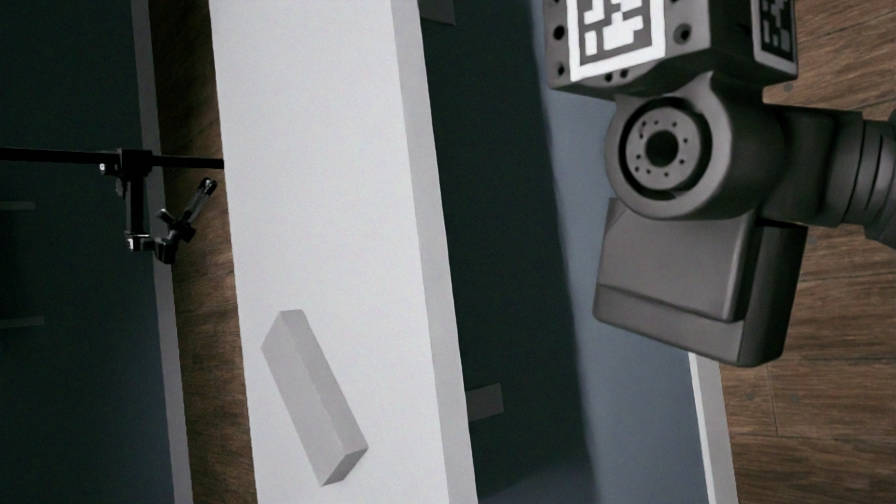

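Emit:
{"name": "execute_actions", "arguments": {
  "actions": [
    {"r3":{"base":{"rotate_rad":-0.8}}}
  ],
  "cameras": []
}}

Emit:
{"name": "execute_actions", "arguments": {
  "actions": [
    {"r3":{"base":{"translate_m":0.25}}}
  ],
  "cameras": []
}}

Emit:
{"name": "execute_actions", "arguments": {
  "actions": [
    {"r3":{"base":{"rotate_rad":0.9}}}
  ],
  "cameras": []
}}

Emit:
{"name": "execute_actions", "arguments": {
  "actions": [
    {"r3":{"joints":{"wrist_yaw_rad":0}}}
  ],
  "cameras": []
}}

Emit:
{"name": "execute_actions", "arguments": {
  "actions": [
    {"r3":{"joints":{"lift_m":1.09,"wrist_pitch_rad":-1.56,"wrist_roll_rad":1.57,"gripper_m":0.179,"arm_m":0.42}}}
  ],
  "cameras": ["r3_wrist_camera"]
}}

Scene clock: 32.47 s.
r1.base_odometry: x=+0.000 y=+0.000 heading=+0.000 (m, m, rad; r1's odometry frame)
r1.turned_by_wheels: +0.000 (rad since the last result)
r1.turned_by_imu: +0.000 (rad since the last result)
r1.base_tilt: forward=+0.4 right=-0.5 (deg)
r1.lidar_m: 2.01 3.90 0.81 1.19 1.22 1.23 0.99 0.90 0.91 1.13 1.59 1.60
r1.head_depth_mm: 1861 1864 1846 1840 1843 1854 1841 / 1988 2066 1845 - 2124 2058 2038 / 2176 2288 2093 - 2413 2273 2217 / 1923 2567 2383 2681 2627 2544 2306 / 2007 2996 2990 2979 2941 2972 2292 / 2230 3265 3462 3519 3512 3248 2277 / 2287 3653 3926 - 3980 3259 2261
r1.base_status: not commanded
r1.joint_positions: lift_m=+0.405 arm_m=+0.001 wrist_yaw_rad=+2.882 wrist_pitch_rad=-0.511 wrist_roll_rad=+0.009 gripper_m=+0.037 head_pan_rad=+0.004 head_tilt_rad=-0.014
r1.joint_status: not commanded
r1.motor_effort: left_wheel=+1(1) right_wheel=+0(0) lift_m=+31(31) arm_m=+0(1) wrist_yaw_rad=+0(0) wrist_pitch_rad=+6(6) wrist_roll_rad=+0(0) gripper_m=+0(1) head_pan_rad=+0(0) head_tilt_rad=+2(1) (%)
r1.hand_pose: x=+0.0332 y=+0.0585 z=+0.3971 quat_wxyz=(+0.267, +0.704, +0.088, +0.652) (m; r1's base frame)
r1.wrist_depth_mm: - - - - - - - / - - - - - - - / 952 - - - - - - / 819 - 838 871 881 896 892 / 699 - 723 715 743 737 749 / 597 596 - 630 635 634 636 / 526 537 - 542 536 556 564
r2.base_odometry: x=+0.000 y=+0.000 heading=+0.000 (m, m, rad; r2's odometry frame)
r2.turned_by_wheels: +0.000 (rad since the last result)
r2.turned_by_imu: +0.000 (rad since the last result)
r2.base_tilt: forward=+0.8 right=-0.1 (deg)
r2.lidar_m: 1.45 1.45 1.71 2.19 2.19 1.62 1.43 1.43 1.69 2.58 2.59 1.65
r2.head_depth_mm: 1626 1617 1612 1617 1615 1596 1598 / 1566 1570 1452 1591 1580 1548 1546 / 1526 1510 1403 - - 1488 1496 / 1483 1468 1371 - - 1447 1457 / 1439 1424 1328 - - 1416 1412 / 1402 1385 1296 - - 1376 1382 / 1374 1172 1272 - 3802 1336 1339
r2.base_status: not commanded
r2.joint_positions: lift_m=+0.367 arm_m=+0.000 wrist_yaw_rad=+2.981 wrist_pitch_rad=-0.513 wrist_roll_rad=+0.011 gripper_m=+0.037 head_pan_rad=-0.014 head_tilt_rad=+0.011
r2.joint_status: not commanded
r2.motor_effort: left_wheel=+0(0) right_wheel=+0(0) lift_m=+26(27) arm_m=+0(0) wrist_yaw_rad=+1(1) wrist_pitch_rad=+6(6) wrist_roll_rad=+0(0) gripper_m=+0(0) head_pan_rad=+0(0) head_tilt_rad=+3(3) (%)
r2.hand_pose: x=+0.0125 y=+0.0638 z=+0.3585 quat_wxyz=(+0.235, +0.700, +0.123, +0.664) (m; r2's base frame)
r2.wrist_depth_mm: - - - - - - - / - - - - - - - / - - - 981 964 937 921 / 795 804 790 770 773 760 755 / 663 659 - 662 675 640 621 / 580 573 - 575 - 554 543 / 502 - - - 487 484 484
r3.base_odometry: x=-0.779 y=-1.397 heading=-0.550 (m, m, rad; r3's odometry frame)
r3.turned_by_wheels: -0.800 (rad since the last result)
r3.turned_by_imu: -0.813 (rad since the last result)
r3.base_tilt: forward=-0.5 right=-0.7 (deg)
r3.lidar_m: 0.77 1.18 2.15 2.34 1.84 1.83 1.50 2.65 1.80 0.89 0.71 0.70
r3.head_depth_mm: 1642 1974 2269 1906 1674 - 1140 / 1343 1579 1898 1914 1618 - 1142 / 1144 1307 1528 1757 1622 - - / 997 1118 1272 1464 1596 - 1156 / 881 974 1091 1233 1390 - 1169 / 789 859 822 1063 1200 1316 1186 / 729 851 828 925 1040 1172 1182
r3.base_status: done
r3.joint_positions: lift_m=+0.900 arm_m=-0.003 wrist_yaw_rad=+2.892 wrist_pitch_rad=-0.422 wrist_roll_rad=+0.019 gripper_m=+0.037 head_pan_rad=-1.563 head_tilt_rad=-0.691
r3.joint_status: not commanded
r3.motor_effort: left_wheel=+5(10) right_wheel=-4(8) lift_m=+23(23) arm_m=+0(0) wrist_yaw_rad=+0(0) wrist_pitch_rad=+6(6) wrist_roll_rad=+0(0) gripper_m=+0(1) head_pan_rad=-3(3) head_tilt_rad=-5(6) (%)
r3.hand_pose: x=+0.0340 y=+0.0745 z=+0.9114 quat_wxyz=(+0.234, +0.710, +0.059, +0.661) (m; r3's base frame)
r3.wrist_depth_mm: - - - - - - - / - - - - - - - / - - - - - - - / - - - - - - - / - - - - - - - / - - - - - - - / - - - - - - -
pictures: none
No camera images: the call's "cameras" was empty. Leave "cameras" out to get every camera's image.

Scene clock: 36.27 s.
r1.base_odometry: x=+0.000 y=+0.000 heading=+0.000 (m, m, rad; r1's odometry frame)
r1.turned_by_wheels: +0.000 (rad since the last result)
r1.turned_by_imu: +0.000 (rad since the last result)
r1.base_tilt: forward=+0.4 right=-0.5 (deg)
r1.lidar_m: 2.01 3.90 0.81 1.19 1.22 1.23 0.98 0.90 0.91 1.12 1.59 1.60
r1.head_depth_mm: 1856 1848 1854 1844 1834 1840 1831 / 2022 2027 1876 - 2122 2030 2026 / 2193 2276 2081 - 2388 2268 2209 / 1905 2599 2369 2684 2641 2553 2306 / 2012 2955 2980 2985 2904 2976 2314 / 2240 3324 3418 3456 3503 3258 2263 / 2273 3684 3998 - - 3279 2268
r1.base_status: not commanded
r1.joint_positions: lift_m=+0.405 arm_m=+0.001 wrist_yaw_rad=+2.882 wrist_pitch_rad=-0.511 wrist_roll_rad=+0.009 gripper_m=+0.037 head_pan_rad=+0.004 head_tilt_rad=-0.014
r1.joint_status: not commanded
r1.motor_effort: left_wheel=+0(0) right_wheel=+0(0) lift_m=+31(31) arm_m=+0(0) wrist_yaw_rad=+0(0) wrist_pitch_rad=+6(6) wrist_roll_rad=+0(0) gripper_m=+0(1) head_pan_rad=+0(1) head_tilt_rad=+1(1) (%)
r1.hand_pose: x=+0.0332 y=+0.0585 z=+0.3971 quat_wxyz=(+0.267, +0.704, +0.088, +0.652) (m; r1's base frame)
r1.wrist_depth_mm: - - - - - - - / - - - - - - - / 959 - - - - - - / 811 - 847 849 881 887 887 / 689 - 732 723 754 742 739 / 598 601 - 621 644 636 650 / 530 540 - 541 540 564 560
r2.base_odometry: x=+0.000 y=+0.000 heading=+0.000 (m, m, rad; r2's odometry frame)
r2.turned_by_wheels: +0.000 (rad since the last result)
r2.turned_by_imu: +0.000 (rad since the last result)
r2.base_tilt: forward=+0.8 right=+0.0 (deg)
r2.lidar_m: 1.45 1.45 1.71 2.19 2.19 1.62 1.43 1.43 1.68 2.58 2.59 1.64
r2.head_depth_mm: 1625 1625 1614 1611 1605 1599 1596 / 1569 1573 1449 1580 1579 1542 1545 / 1525 1504 1416 - - 1494 1503 / 1486 1462 1372 - 2287 1455 1447 / 1446 1413 1333 - - 1412 1415 / 1404 1387 1298 - - 1374 1376 / 1367 1174 1267 - 3795 1334 1348
r2.base_status: not commanded
r2.joint_positions: lift_m=+0.367 arm_m=+0.000 wrist_yaw_rad=+2.981 wrist_pitch_rad=-0.513 wrist_roll_rad=+0.011 gripper_m=+0.037 head_pan_rad=-0.014 head_tilt_rad=+0.011
r2.joint_status: not commanded
r2.motor_effort: left_wheel=+0(0) right_wheel=+0(1) lift_m=+27(26) arm_m=+0(0) wrist_yaw_rad=+1(1) wrist_pitch_rad=+6(6) wrist_roll_rad=+0(0) gripper_m=+0(0) head_pan_rad=+0(0) head_tilt_rad=+3(2) (%)
r2.hand_pose: x=+0.0125 y=+0.0638 z=+0.3585 quat_wxyz=(+0.235, +0.700, +0.123, +0.664) (m; r2's base frame)
r2.wrist_depth_mm: - - - - - - - / - - - - - - - / - - 989 946 936 930 933 / 806 804 789 790 761 753 746 / 667 667 - 653 665 643 630 / 585 568 - 578 - 551 551 / 510 - - - 483 487 482
r3.base_odometry: x=-0.566 y=-1.528 heading=-0.549 (m, m, rad; r3's odometry frame)
r3.turned_by_wheels: +0.000 (rad since the last result)
r3.turned_by_imu: +0.000 (rad since the last result)
r3.base_tilt: forward=-0.5 right=-0.7 (deg)
r3.lidar_m: 0.55 0.85 1.99 2.18 1.41 2.02 1.75 2.81 1.29 0.63 0.51 0.51
r3.head_depth_mm: 1154 1394 1769 1894 1668 - 1139 / 948 1109 1337 1673 1613 - 1141 / 808 923 830 1280 1513 - - / 738 838 806 1023 1198 - 1156 / 816 3092 814 657 982 - 1168 / 3618 3477 823 643 590 970 1114 / 3694 3532 830 648 544 826 944
r3.base_status: done
r3.joint_positions: lift_m=+0.900 arm_m=-0.003 wrist_yaw_rad=+2.892 wrist_pitch_rad=-0.422 wrist_roll_rad=+0.019 gripper_m=+0.037 head_pan_rad=-1.563 head_tilt_rad=-0.691
r3.joint_status: not commanded
r3.motor_effort: left_wheel=+4(12) right_wheel=-5(5) lift_m=+23(23) arm_m=+0(1) wrist_yaw_rad=+0(1) wrist_pitch_rad=+6(6) wrist_roll_rad=+0(0) gripper_m=-1(1) head_pan_rad=-3(2) head_tilt_rad=-5(6) (%)
r3.hand_pose: x=+0.0340 y=+0.0745 z=+0.9114 quat_wxyz=(+0.234, +0.710, +0.059, +0.661) (m; r3's base frame)
r3.wrist_depth_mm: - - - - - - - / - - - - - - - / - - - - - - - / - - - - - - - / - - - - - - - / - - - - - - 977 / - - - - - - 919
pictures: none
No camera images: the call's "cameras" was empty. Leave "cameras" out to get every camera's image.

Scene clock: 38.77 s.
r1.base_odometry: x=+0.000 y=+0.000 heading=+0.000 (m, m, rad; r1's odometry frame)
r1.turned_by_wheels: +0.000 (rad since the last result)
r1.turned_by_imu: +0.000 (rad since the last result)
r1.base_tilt: forward=+0.3 right=-0.5 (deg)
r1.lidar_m: 2.01 3.89 0.81 1.19 1.22 1.23 0.99 0.90 0.91 1.12 1.59 1.60
r1.head_depth_mm: 1869 1859 1845 1828 1865 1844 1835 / 2006 2053 1844 - 2117 2023 2036 / 2164 2309 2084 - 2389 2268 2218 / 1910 2606 2370 2656 2632 2579 2278 / 2027 2915 2973 2954 2967 2933 2291 / 2245 3322 3462 3509 3519 3252 2247 / 2286 3648 3991 3924 - 3318 2249
r1.base_status: not commanded
r1.joint_positions: lift_m=+0.405 arm_m=+0.001 wrist_yaw_rad=+2.882 wrist_pitch_rad=-0.511 wrist_roll_rad=+0.009 gripper_m=+0.037 head_pan_rad=+0.004 head_tilt_rad=-0.014
r1.joint_status: not commanded
r1.motor_effort: left_wheel=+1(1) right_wheel=+0(0) lift_m=+31(31) arm_m=+0(0) wrist_yaw_rad=+0(0) wrist_pitch_rad=+6(6) wrist_roll_rad=+0(0) gripper_m=+0(0) head_pan_rad=+0(0) head_tilt_rad=+0(0) (%)
r1.hand_pose: x=+0.0332 y=+0.0585 z=+0.3971 quat_wxyz=(+0.267, +0.704, +0.088, +0.652) (m; r1's base frame)
r1.wrist_depth_mm: - - - - - - - / - - - - - - - / 935 - - - - - - / 805 - 838 844 853 893 913 / 684 - 725 726 750 738 760 / 602 589 - 618 650 637 631 / 532 537 - 547 540 558 560
r2.base_odometry: x=+0.000 y=+0.000 heading=+0.000 (m, m, rad; r2's odometry frame)
r2.turned_by_wheels: +0.000 (rad since the last result)
r2.turned_by_imu: +0.000 (rad since the last result)
r2.base_tilt: forward=+0.9 right=+0.0 (deg)
r2.lidar_m: 1.45 1.45 1.71 2.19 2.20 1.62 1.43 1.43 1.69 2.58 2.59 1.64
r2.head_depth_mm: 1623 1626 1612 1612 1602 1597 1599 / 1577 1563 1449 1571 1580 1552 1546 / 1524 1509 1416 - - 1483 1505 / 1489 1460 1370 - 2266 1454 1461 / 1431 1425 1338 - - 1412 1424 / 1403 1377 1302 - - 1372 1386 / 1365 1176 1270 - 3763 1335 1342
r2.base_status: not commanded
r2.joint_positions: lift_m=+0.367 arm_m=+0.000 wrist_yaw_rad=+2.981 wrist_pitch_rad=-0.513 wrist_roll_rad=+0.011 gripper_m=+0.037 head_pan_rad=-0.014 head_tilt_rad=+0.011
r2.joint_status: not commanded
r2.motor_effort: left_wheel=+0(1) right_wheel=+0(1) lift_m=+27(27) arm_m=+0(0) wrist_yaw_rad=+0(1) wrist_pitch_rad=+6(6) wrist_roll_rad=+0(0) gripper_m=-1(1) head_pan_rad=+0(0) head_tilt_rad=+2(2) (%)
r2.hand_pose: x=+0.0125 y=+0.0638 z=+0.3585 quat_wxyz=(+0.235, +0.700, +0.123, +0.664) (m; r2's base frame)
r2.wrist_depth_mm: - - - - - - - / - - - - - - - / - - 986 977 951 947 921 / 799 793 784 776 756 769 744 / 677 662 - 654 661 637 629 / 580 564 - 579 - 551 541 / 505 - - - 479 480 478
r3.base_odometry: x=-0.566 y=-1.528 heading=+0.350 (m, m, rad; r3's odometry frame)
r3.turned_by_wheels: +0.900 (rad since the last result)
r3.turned_by_imu: +0.915 (rad since the last result)
r3.base_tilt: forward=-0.4 right=-0.8 (deg)
r3.lidar_m: 1.95 2.07 2.40 1.40 1.76 2.88 2.00 0.72 0.53 0.51 0.52 0.72
r3.head_depth_mm: 3097 2854 787 621 547 - 1139 / 3111 3020 794 626 543 - 1138 / 3110 3355 801 621 533 - - / 3087 3337 807 614 536 - 1156 / 3072 3337 816 638 540 - 1161 / 2986 565 550 621 731 958 1160 / 409 451 527 621 751 953 1150
r3.base_status: done
r3.joint_positions: lift_m=+0.900 arm_m=-0.003 wrist_yaw_rad=+2.892 wrist_pitch_rad=-0.422 wrist_roll_rad=+0.019 gripper_m=+0.037 head_pan_rad=-1.563 head_tilt_rad=-0.691
r3.joint_status: not commanded
r3.motor_effort: left_wheel=-4(11) right_wheel=+3(8) lift_m=+23(23) arm_m=+0(1) wrist_yaw_rad=+0(0) wrist_pitch_rad=+6(6) wrist_roll_rad=+0(0) gripper_m=-1(1) head_pan_rad=-2(3) head_tilt_rad=-5(5) (%)
r3.hand_pose: x=+0.0340 y=+0.0745 z=+0.9114 quat_wxyz=(+0.234, +0.710, +0.059, +0.661) (m; r3's base frame)
r3.wrist_depth_mm: - - - - - - - / - - - - - - - / - - - - - - - / - - - - - - - / - - - - - - - / - - - - - - - / - - - - - - -
pictures: none
No camera images: the call's "cameras" was empty. Leave "cameras" out to get every camera's image.

Scene clock: 41.20 s.
r1.base_odometry: x=+0.000 y=+0.000 heading=+0.000 (m, m, rad; r1's odometry frame)
r1.turned_by_wheels: +0.000 (rad since the last result)
r1.turned_by_imu: +0.000 (rad since the last result)
r1.base_tilt: forward=+0.4 right=-0.5 (deg)
r1.lidar_m: 2.01 3.90 0.81 1.19 1.22 1.23 0.98 0.90 0.91 1.12 1.59 1.60
r1.head_depth_mm: 1850 1847 1847 1870 1828 1835 1830 / 1998 2041 1858 - 2125 2015 2024 / 2205 2288 2072 - 2373 2261 2199 / 1900 2568 2373 2686 2615 2575 2327 / 2017 2971 2957 2960 2982 2923 2316 / 2243 3279 3515 3568 3467 3228 2261 / 2286 3608 3971 3925 - 3302 2223
r1.base_status: not commanded
r1.joint_positions: lift_m=+0.405 arm_m=+0.001 wrist_yaw_rad=+2.882 wrist_pitch_rad=-0.511 wrist_roll_rad=+0.009 gripper_m=+0.037 head_pan_rad=+0.004 head_tilt_rad=-0.014
r1.joint_status: not commanded
r1.motor_effort: left_wheel=+1(0) right_wheel=+0(0) lift_m=+31(31) arm_m=-1(1) wrist_yaw_rad=+0(0) wrist_pitch_rad=+5(6) wrist_roll_rad=+0(0) gripper_m=+0(1) head_pan_rad=-1(0) head_tilt_rad=+1(1) (%)
r1.hand_pose: x=+0.0332 y=+0.0585 z=+0.3971 quat_wxyz=(+0.267, +0.704, +0.088, +0.652) (m; r1's base frame)
r1.wrist_depth_mm: - - - - - - - / - - - - - - - / 940 - - - - - - / 822 - 847 862 854 879 891 / 684 - 729 728 742 741 756 / 598 592 - 627 636 636 641 / 528 537 - 545 536 560 563
r2.base_odometry: x=+0.000 y=+0.000 heading=+0.000 (m, m, rad; r2's odometry frame)
r2.turned_by_wheels: +0.000 (rad since the last result)
r2.turned_by_imu: +0.000 (rad since the last result)
r2.base_tilt: forward=+0.7 right=+0.1 (deg)
r2.lidar_m: 1.44 1.45 1.71 2.19 2.20 1.62 1.43 1.43 1.69 2.58 2.59 1.65
r2.head_depth_mm: 1628 1623 1607 1607 1609 1603 1591 / 1565 1560 1453 1587 1572 1537 1550 / 1520 1499 1412 - - 1492 1501 / 1478 1462 1367 - 2242 1452 1468 / 1437 1425 1328 - - 1409 1414 / 1393 1378 1298 - - 1387 1379 / 1360 1175 1269 - 3753 1334 1339
r2.base_status: not commanded
r2.joint_positions: lift_m=+0.367 arm_m=+0.000 wrist_yaw_rad=+2.981 wrist_pitch_rad=-0.513 wrist_roll_rad=+0.011 gripper_m=+0.037 head_pan_rad=-0.014 head_tilt_rad=+0.011
r2.joint_status: not commanded
r2.motor_effort: left_wheel=+1(0) right_wheel=-1(1) lift_m=+27(27) arm_m=+0(0) wrist_yaw_rad=+0(1) wrist_pitch_rad=+6(6) wrist_roll_rad=+0(0) gripper_m=+1(1) head_pan_rad=+0(0) head_tilt_rad=+2(3) (%)
r2.hand_pose: x=+0.0125 y=+0.0638 z=+0.3585 quat_wxyz=(+0.235, +0.700, +0.123, +0.664) (m; r2's base frame)
r2.wrist_depth_mm: - - - - - - - / - - - - - - - / - 991 982 972 971 920 927 / 819 795 781 771 772 763 741 / 677 664 - 646 658 648 627 / 574 572 - 580 - 547 540 / 497 - - - 489 486 475
r3.base_odometry: x=-0.566 y=-1.528 heading=+0.350 (m, m, rad; r3's odometry frame)
r3.turned_by_wheels: +0.000 (rad since the last result)
r3.turned_by_imu: +0.000 (rad since the last result)
r3.base_tilt: forward=-0.5 right=-0.8 (deg)
r3.lidar_m: 1.94 2.06 2.40 1.41 1.75 2.89 2.00 0.72 0.53 0.51 0.52 0.72
r3.head_depth_mm: 3075 2849 786 622 548 - - / 3122 2998 793 625 542 - - / 3104 3341 800 628 - - - / 3115 3341 807 615 543 991 1153 / 3088 3293 814 638 541 965 1156 / 2987 565 550 621 733 959 1157 / 409 451 527 620 752 953 1153
r3.base_status: not commanded
r3.joint_positions: lift_m=+0.900 arm_m=-0.003 wrist_yaw_rad=+0.002 wrist_pitch_rad=-0.422 wrist_roll_rad=+0.019 gripper_m=+0.037 head_pan_rad=-1.563 head_tilt_rad=-0.691
r3.joint_status: all done
r3.motor_effort: left_wheel=-5(5) right_wheel=+3(3) lift_m=+23(23) arm_m=-1(1) wrist_yaw_rad=-2(3) wrist_pitch_rad=+6(6) wrist_roll_rad=+0(0) gripper_m=-1(0) head_pan_rad=-2(2) head_tilt_rad=-5(5) (%)
r3.hand_pose: x=-0.0211 y=-0.3663 z=+0.9114 quat_wxyz=(+0.685, +0.148, -0.697, -0.149) (m; r3's base frame)
r3.wrist_depth_mm: 241 260 - - - - - / 269 265 463 484 478 502 521 / 294 289 329 300 332 365 373 / 330 300 280 282 285 290 293 / 370 228 239 233 238 239 243 / 407 197 188 199 203 205 206 / 494 200 196 193 192 189 190
pictures: none
No camera images: the call's "cameras" was empty. Leave "cameras" out to get every camera's image.

Scene clock: 45.50 s.
r1.base_odometry: x=+0.000 y=+0.000 heading=+0.000 (m, m, rad; r1's odometry frame)
r1.turned_by_wheels: +0.000 (rad since the last result)
r1.turned_by_imu: +0.000 (rad since the last result)
r1.base_tilt: forward=+0.3 right=-0.5 (deg)
r1.lidar_m: 2.02 3.90 0.81 1.19 1.22 1.22 0.99 0.90 0.91 1.12 1.59 1.60
r1.head_depth_mm: 1832 1860 1849 1851 1842 1846 1853 / 2013 2038 1867 - 2128 2054 2039 / 2221 2271 2093 - 2364 2259 2186 / 1919 2586 2369 2717 2630 2571 2301 / 2022 2973 2956 2965 2908 2914 2303 / 2264 3282 3521 3580 3537 3209 2268 / 2273 3644 3930 - - 3256 2267
r1.base_status: not commanded
r1.joint_positions: lift_m=+0.405 arm_m=+0.001 wrist_yaw_rad=+2.882 wrist_pitch_rad=-0.511 wrist_roll_rad=+0.009 gripper_m=+0.037 head_pan_rad=+0.004 head_tilt_rad=-0.014
r1.joint_status: not commanded
r1.motor_effort: left_wheel=+1(1) right_wheel=+0(0) lift_m=+31(31) arm_m=+0(0) wrist_yaw_rad=+0(0) wrist_pitch_rad=+6(6) wrist_roll_rad=+0(0) gripper_m=-1(1) head_pan_rad=+0(1) head_tilt_rad=+2(1) (%)
r1.hand_pose: x=+0.0332 y=+0.0585 z=+0.3971 quat_wxyz=(+0.267, +0.704, +0.088, +0.652) (m; r1's base frame)
r1.wrist_depth_mm: - - - - - - - / - - - - - - - / 961 - - - - - - / 817 - 826 851 869 871 876 / 705 - 723 713 758 731 747 / 605 594 - 614 653 640 640 / 527 543 - 549 537 563 568
r2.base_odometry: x=+0.000 y=+0.000 heading=+0.000 (m, m, rad; r2's odometry frame)
r2.turned_by_wheels: +0.000 (rad since the last result)
r2.turned_by_imu: +0.000 (rad since the last result)
r2.base_tilt: forward=+0.8 right=+0.0 (deg)
r2.lidar_m: 1.45 1.45 1.72 2.19 2.19 1.62 1.43 1.43 1.68 2.59 2.58 1.65
r2.head_depth_mm: 1629 1625 1621 1610 1604 1611 1598 / 1583 1559 1463 1580 1581 1544 1552 / 1529 1508 1412 - - 1488 1512 / 1485 1459 1367 - - 1461 1460 / 1442 1425 1333 - - 1410 1411 / 1406 1379 1300 - - 1377 1383 / 1355 1179 1274 - 3828 1335 1345
r2.base_status: not commanded
r2.joint_positions: lift_m=+0.367 arm_m=+0.000 wrist_yaw_rad=+2.981 wrist_pitch_rad=-0.513 wrist_roll_rad=+0.011 gripper_m=+0.037 head_pan_rad=-0.014 head_tilt_rad=+0.011
r2.joint_status: not commanded
r2.motor_effort: left_wheel=+0(1) right_wheel=-1(0) lift_m=+27(27) arm_m=+0(0) wrist_yaw_rad=+1(1) wrist_pitch_rad=+6(6) wrist_roll_rad=+0(0) gripper_m=+0(1) head_pan_rad=+0(0) head_tilt_rad=+3(2) (%)
r2.hand_pose: x=+0.0125 y=+0.0638 z=+0.3585 quat_wxyz=(+0.235, +0.700, +0.123, +0.664) (m; r2's base frame)
r2.wrist_depth_mm: - - - - - - - / - - - - - - - / - - 979 972 952 936 936 / 814 792 787 781 773 749 750 / 681 668 - 650 661 633 635 / 569 571 - 578 - 558 550 / 500 - - - 487 483 480
r3.base_odometry: x=-0.566 y=-1.528 heading=+0.351 (m, m, rad; r3's odometry frame)
r3.turned_by_wheels: +0.000 (rad since the last result)
r3.turned_by_imu: +0.001 (rad since the last result)
r3.base_tilt: forward=-0.4 right=-0.6 (deg)
r3.lidar_m: 1.94 2.07 2.40 1.40 1.76 2.89 2.00 0.72 0.52 0.51 0.53 0.72
r3.head_depth_mm: 3084 2824 787 620 540 999 1156 / 3136 2893 793 626 543 988 1149 / 3055 3339 800 620 547 980 1155 / - 3262 807 613 548 973 1154 / 3115 3308 814 637 542 967 1157 / 2987 566 550 621 732 959 1159 / 409 451 528 621 750 953 1152
r3.base_status: not commanded
r3.joint_positions: lift_m=+1.090 arm_m=+0.420 wrist_yaw_rad=-0.001 wrist_pitch_rad=-1.551 wrist_roll_rad=+1.564 gripper_m=+0.179 head_pan_rad=-1.563 head_tilt_rad=-0.692
r3.joint_status: all done
r3.motor_effort: left_wheel=-4(6) right_wheel=+2(6) lift_m=+23(26) arm_m=+3(5) wrist_yaw_rad=+2(12) wrist_pitch_rad=-2(34) wrist_roll_rad=+3(18) gripper_m=+0(95) head_pan_rad=-2(2) head_tilt_rad=-5(5) (%)
r3.hand_pose: x=-0.0215 y=-0.5454 z=+0.9717 quat_wxyz=(+0.002, +0.001, -0.714, -0.700) (m; r3's base frame)
r3.wrist_depth_mm: 252 248 219 248 248 247 249 / 260 257 226 252 254 255 - / 264 264 234 233 263 262 - / 276 273 272 240 270 269 - / - 282 283 249 277 277 - / - 292 294 290 288 288 - / - - 298 299 300 300 -
pictures: r3_wrist_camera
camera_calibration (this result's frames):
r3_wrist_camera: T_world_to_cam=[[-0.0361564, 0.999319, -0.00735582, 0.543001], [0.976864, 0.0368945, 0.210655, -0.14145], [0.210783, 0.000430867, -0.977533, 1.11781], [0, 0, 0, 1]] pos_world=[-0.0778053, -0.537894, 1.12649]
Images, in order (width x height): r3_wrist_camera 644x364.

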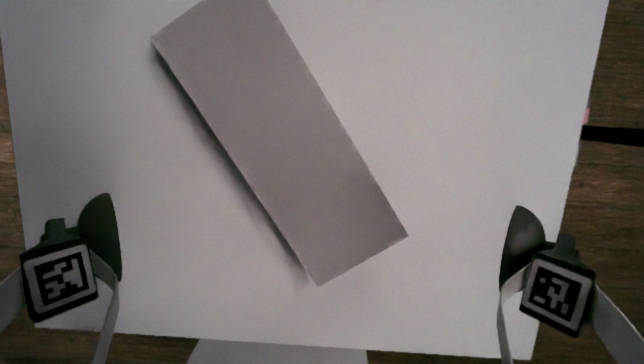

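Emit:
{"name": "execute_actions", "arguments": {
  "actions": [
    {"r3":{"base":{"translate_m":-0.05},"joints":{"wrist_roll_rad":2.12,"arm_m":0.435}}}
  ],
  "cameras": ["r3_wrist_camera"]
}}

Scene clock: 50.13 s.
r1.base_odometry: x=+0.000 y=+0.000 heading=+0.000 (m, m, rad; r1's odometry frame)
r1.turned_by_wheels: +0.000 (rad since the last result)
r1.turned_by_imu: +0.000 (rad since the last result)
r1.base_tilt: forward=+0.4 right=-0.5 (deg)
r1.lidar_m: 2.01 3.89 0.81 1.19 1.22 1.23 0.98 0.90 0.91 1.13 1.59 1.60
r1.head_depth_mm: 1862 1843 1854 1854 1838 1834 1850 / 2008 2047 1866 - 2105 2019 2019 / 2190 2306 2119 - 2382 2248 2207 / 1933 2574 2369 2700 2620 2560 2318 / 2025 2951 2966 2949 2943 2905 2303 / 2272 3330 3439 3533 3445 3220 2266 / 2270 3591 3937 - 3998 3307 2240
r1.base_status: not commanded
r1.joint_positions: lift_m=+0.405 arm_m=+0.001 wrist_yaw_rad=+2.882 wrist_pitch_rad=-0.511 wrist_roll_rad=+0.009 gripper_m=+0.037 head_pan_rad=+0.004 head_tilt_rad=-0.014
r1.joint_status: not commanded
r1.motor_effort: left_wheel=+1(0) right_wheel=+0(0) lift_m=+31(31) arm_m=-1(0) wrist_yaw_rad=+0(0) wrist_pitch_rad=+6(6) wrist_roll_rad=+0(0) gripper_m=+0(0) head_pan_rad=+0(1) head_tilt_rad=+1(1) (%)
r1.hand_pose: x=+0.0332 y=+0.0585 z=+0.3971 quat_wxyz=(+0.267, +0.704, +0.088, +0.652) (m; r1's base frame)
r1.wrist_depth_mm: - - - - - - - / - - - - - - - / 942 - - - - - - / 814 - 839 861 866 905 881 / 686 - 721 720 750 750 755 / 603 599 - 619 646 633 635 / 528 541 - 549 546 561 561
r2.base_odometry: x=+0.000 y=+0.000 heading=+0.000 (m, m, rad; r2's odometry frame)
r2.turned_by_wheels: +0.000 (rad since the last result)
r2.turned_by_imu: +0.000 (rad since the last result)
r2.base_tilt: forward=+0.9 right=+0.2 (deg)
r2.lidar_m: 1.45 1.45 1.71 2.19 2.19 1.63 1.43 1.43 1.69 2.58 2.58 1.65
r2.head_depth_mm: 1616 1621 1614 1608 1601 1604 1592 / 1589 1557 1451 1572 1573 1541 1552 / 1524 1513 1411 - - 1492 1497 / 1491 1458 1378 - - 1453 1456 / 1445 1422 1345 - - 1411 1416 / 1401 1375 1297 - - 1379 1379 / 1363 1176 1269 - 3801 1336 1348
r2.base_status: not commanded
r2.joint_positions: lift_m=+0.367 arm_m=+0.000 wrist_yaw_rad=+2.981 wrist_pitch_rad=-0.513 wrist_roll_rad=+0.011 gripper_m=+0.037 head_pan_rad=-0.014 head_tilt_rad=+0.011
r2.joint_status: not commanded
r2.motor_effort: left_wheel=+0(0) right_wheel=+0(0) lift_m=+26(27) arm_m=+0(0) wrist_yaw_rad=+0(1) wrist_pitch_rad=+6(6) wrist_roll_rad=+0(0) gripper_m=-1(0) head_pan_rad=+0(0) head_tilt_rad=+3(2) (%)
r2.hand_pose: x=+0.0125 y=+0.0638 z=+0.3585 quat_wxyz=(+0.235, +0.700, +0.123, +0.664) (m; r2's base frame)
r2.wrist_depth_mm: - - - - - - - / - - - - - - - / - - 993 973 956 947 941 / 807 804 782 769 789 774 747 / 662 668 - 657 663 640 630 / 574 571 - 578 - 553 551 / 499 - - - 484 489 480
r3.base_odometry: x=-0.613 y=-1.545 heading=+0.350 (m, m, rad; r3's odometry frame)
r3.turned_by_wheels: +0.000 (rad since the last result)
r3.turned_by_imu: +0.001 (rad since the last result)
r3.base_tilt: forward=-0.4 right=-0.7 (deg)
r3.lidar_m: 1.95 2.13 1.42 1.42 1.72 2.83 2.00 0.72 0.53 0.51 0.53 0.72
r3.head_depth_mm: 3044 2984 786 621 540 998 1156 / 3102 2891 792 625 542 991 1145 / 3060 3171 797 628 546 981 1159 / - 3230 806 616 549 975 1152 / 3116 3340 814 619 541 970 1157 / 3074 3324 819 627 541 960 1160 / 2929 529 540 609 729 956 1151
r3.base_status: done
r3.joint_positions: lift_m=+1.090 arm_m=+0.435 wrist_yaw_rad=-0.001 wrist_pitch_rad=-1.551 wrist_roll_rad=+2.113 gripper_m=+0.179 head_pan_rad=-1.563 head_tilt_rad=-0.692
r3.joint_status: all done
r3.motor_effort: left_wheel=-3(10) right_wheel=+2(5) lift_m=+23(23) arm_m=+3(1) wrist_yaw_rad=+3(2) wrist_pitch_rad=-3(3) wrist_roll_rad=+4(5) gripper_m=+0(0) head_pan_rad=-2(2) head_tilt_rad=-5(5) (%)
r3.hand_pose: x=-0.0214 y=-0.5603 z=+0.9717 quat_wxyz=(-0.191, -0.188, -0.688, -0.675) (m; r3's base frame)
r3.wrist_depth_mm: 248 250 248 249 247 246 - / 258 258 258 255 255 254 - / 266 266 236 262 263 260 264 / 275 273 240 240 270 270 272 / - 283 280 247 246 278 281 / - 293 292 291 256 290 288 / - 306 303 302 302 300 -
pictures: r3_wrist_camera
camera_calibration (this result's frames):
r3_wrist_camera: T_world_to_cam=[[0.490014, 0.871698, -0.00534013, 0.495766], [0.850809, -0.47692, 0.220619, -0.441294], [0.189766, -0.11265, -0.975346, 1.05186], [0, 0, 0, 1]] pos_world=[-0.0670819, -0.524129, 1.12593]
Images, in order (width x height): r3_wrist_camera 644x364.

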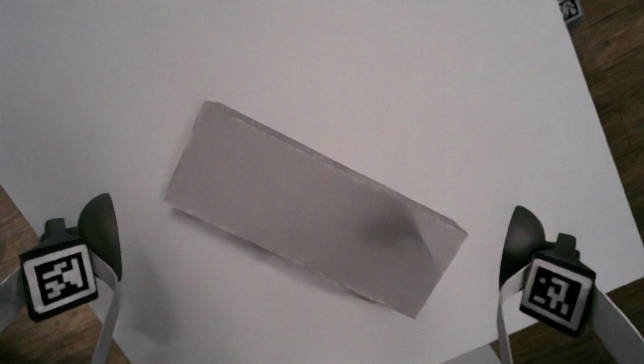

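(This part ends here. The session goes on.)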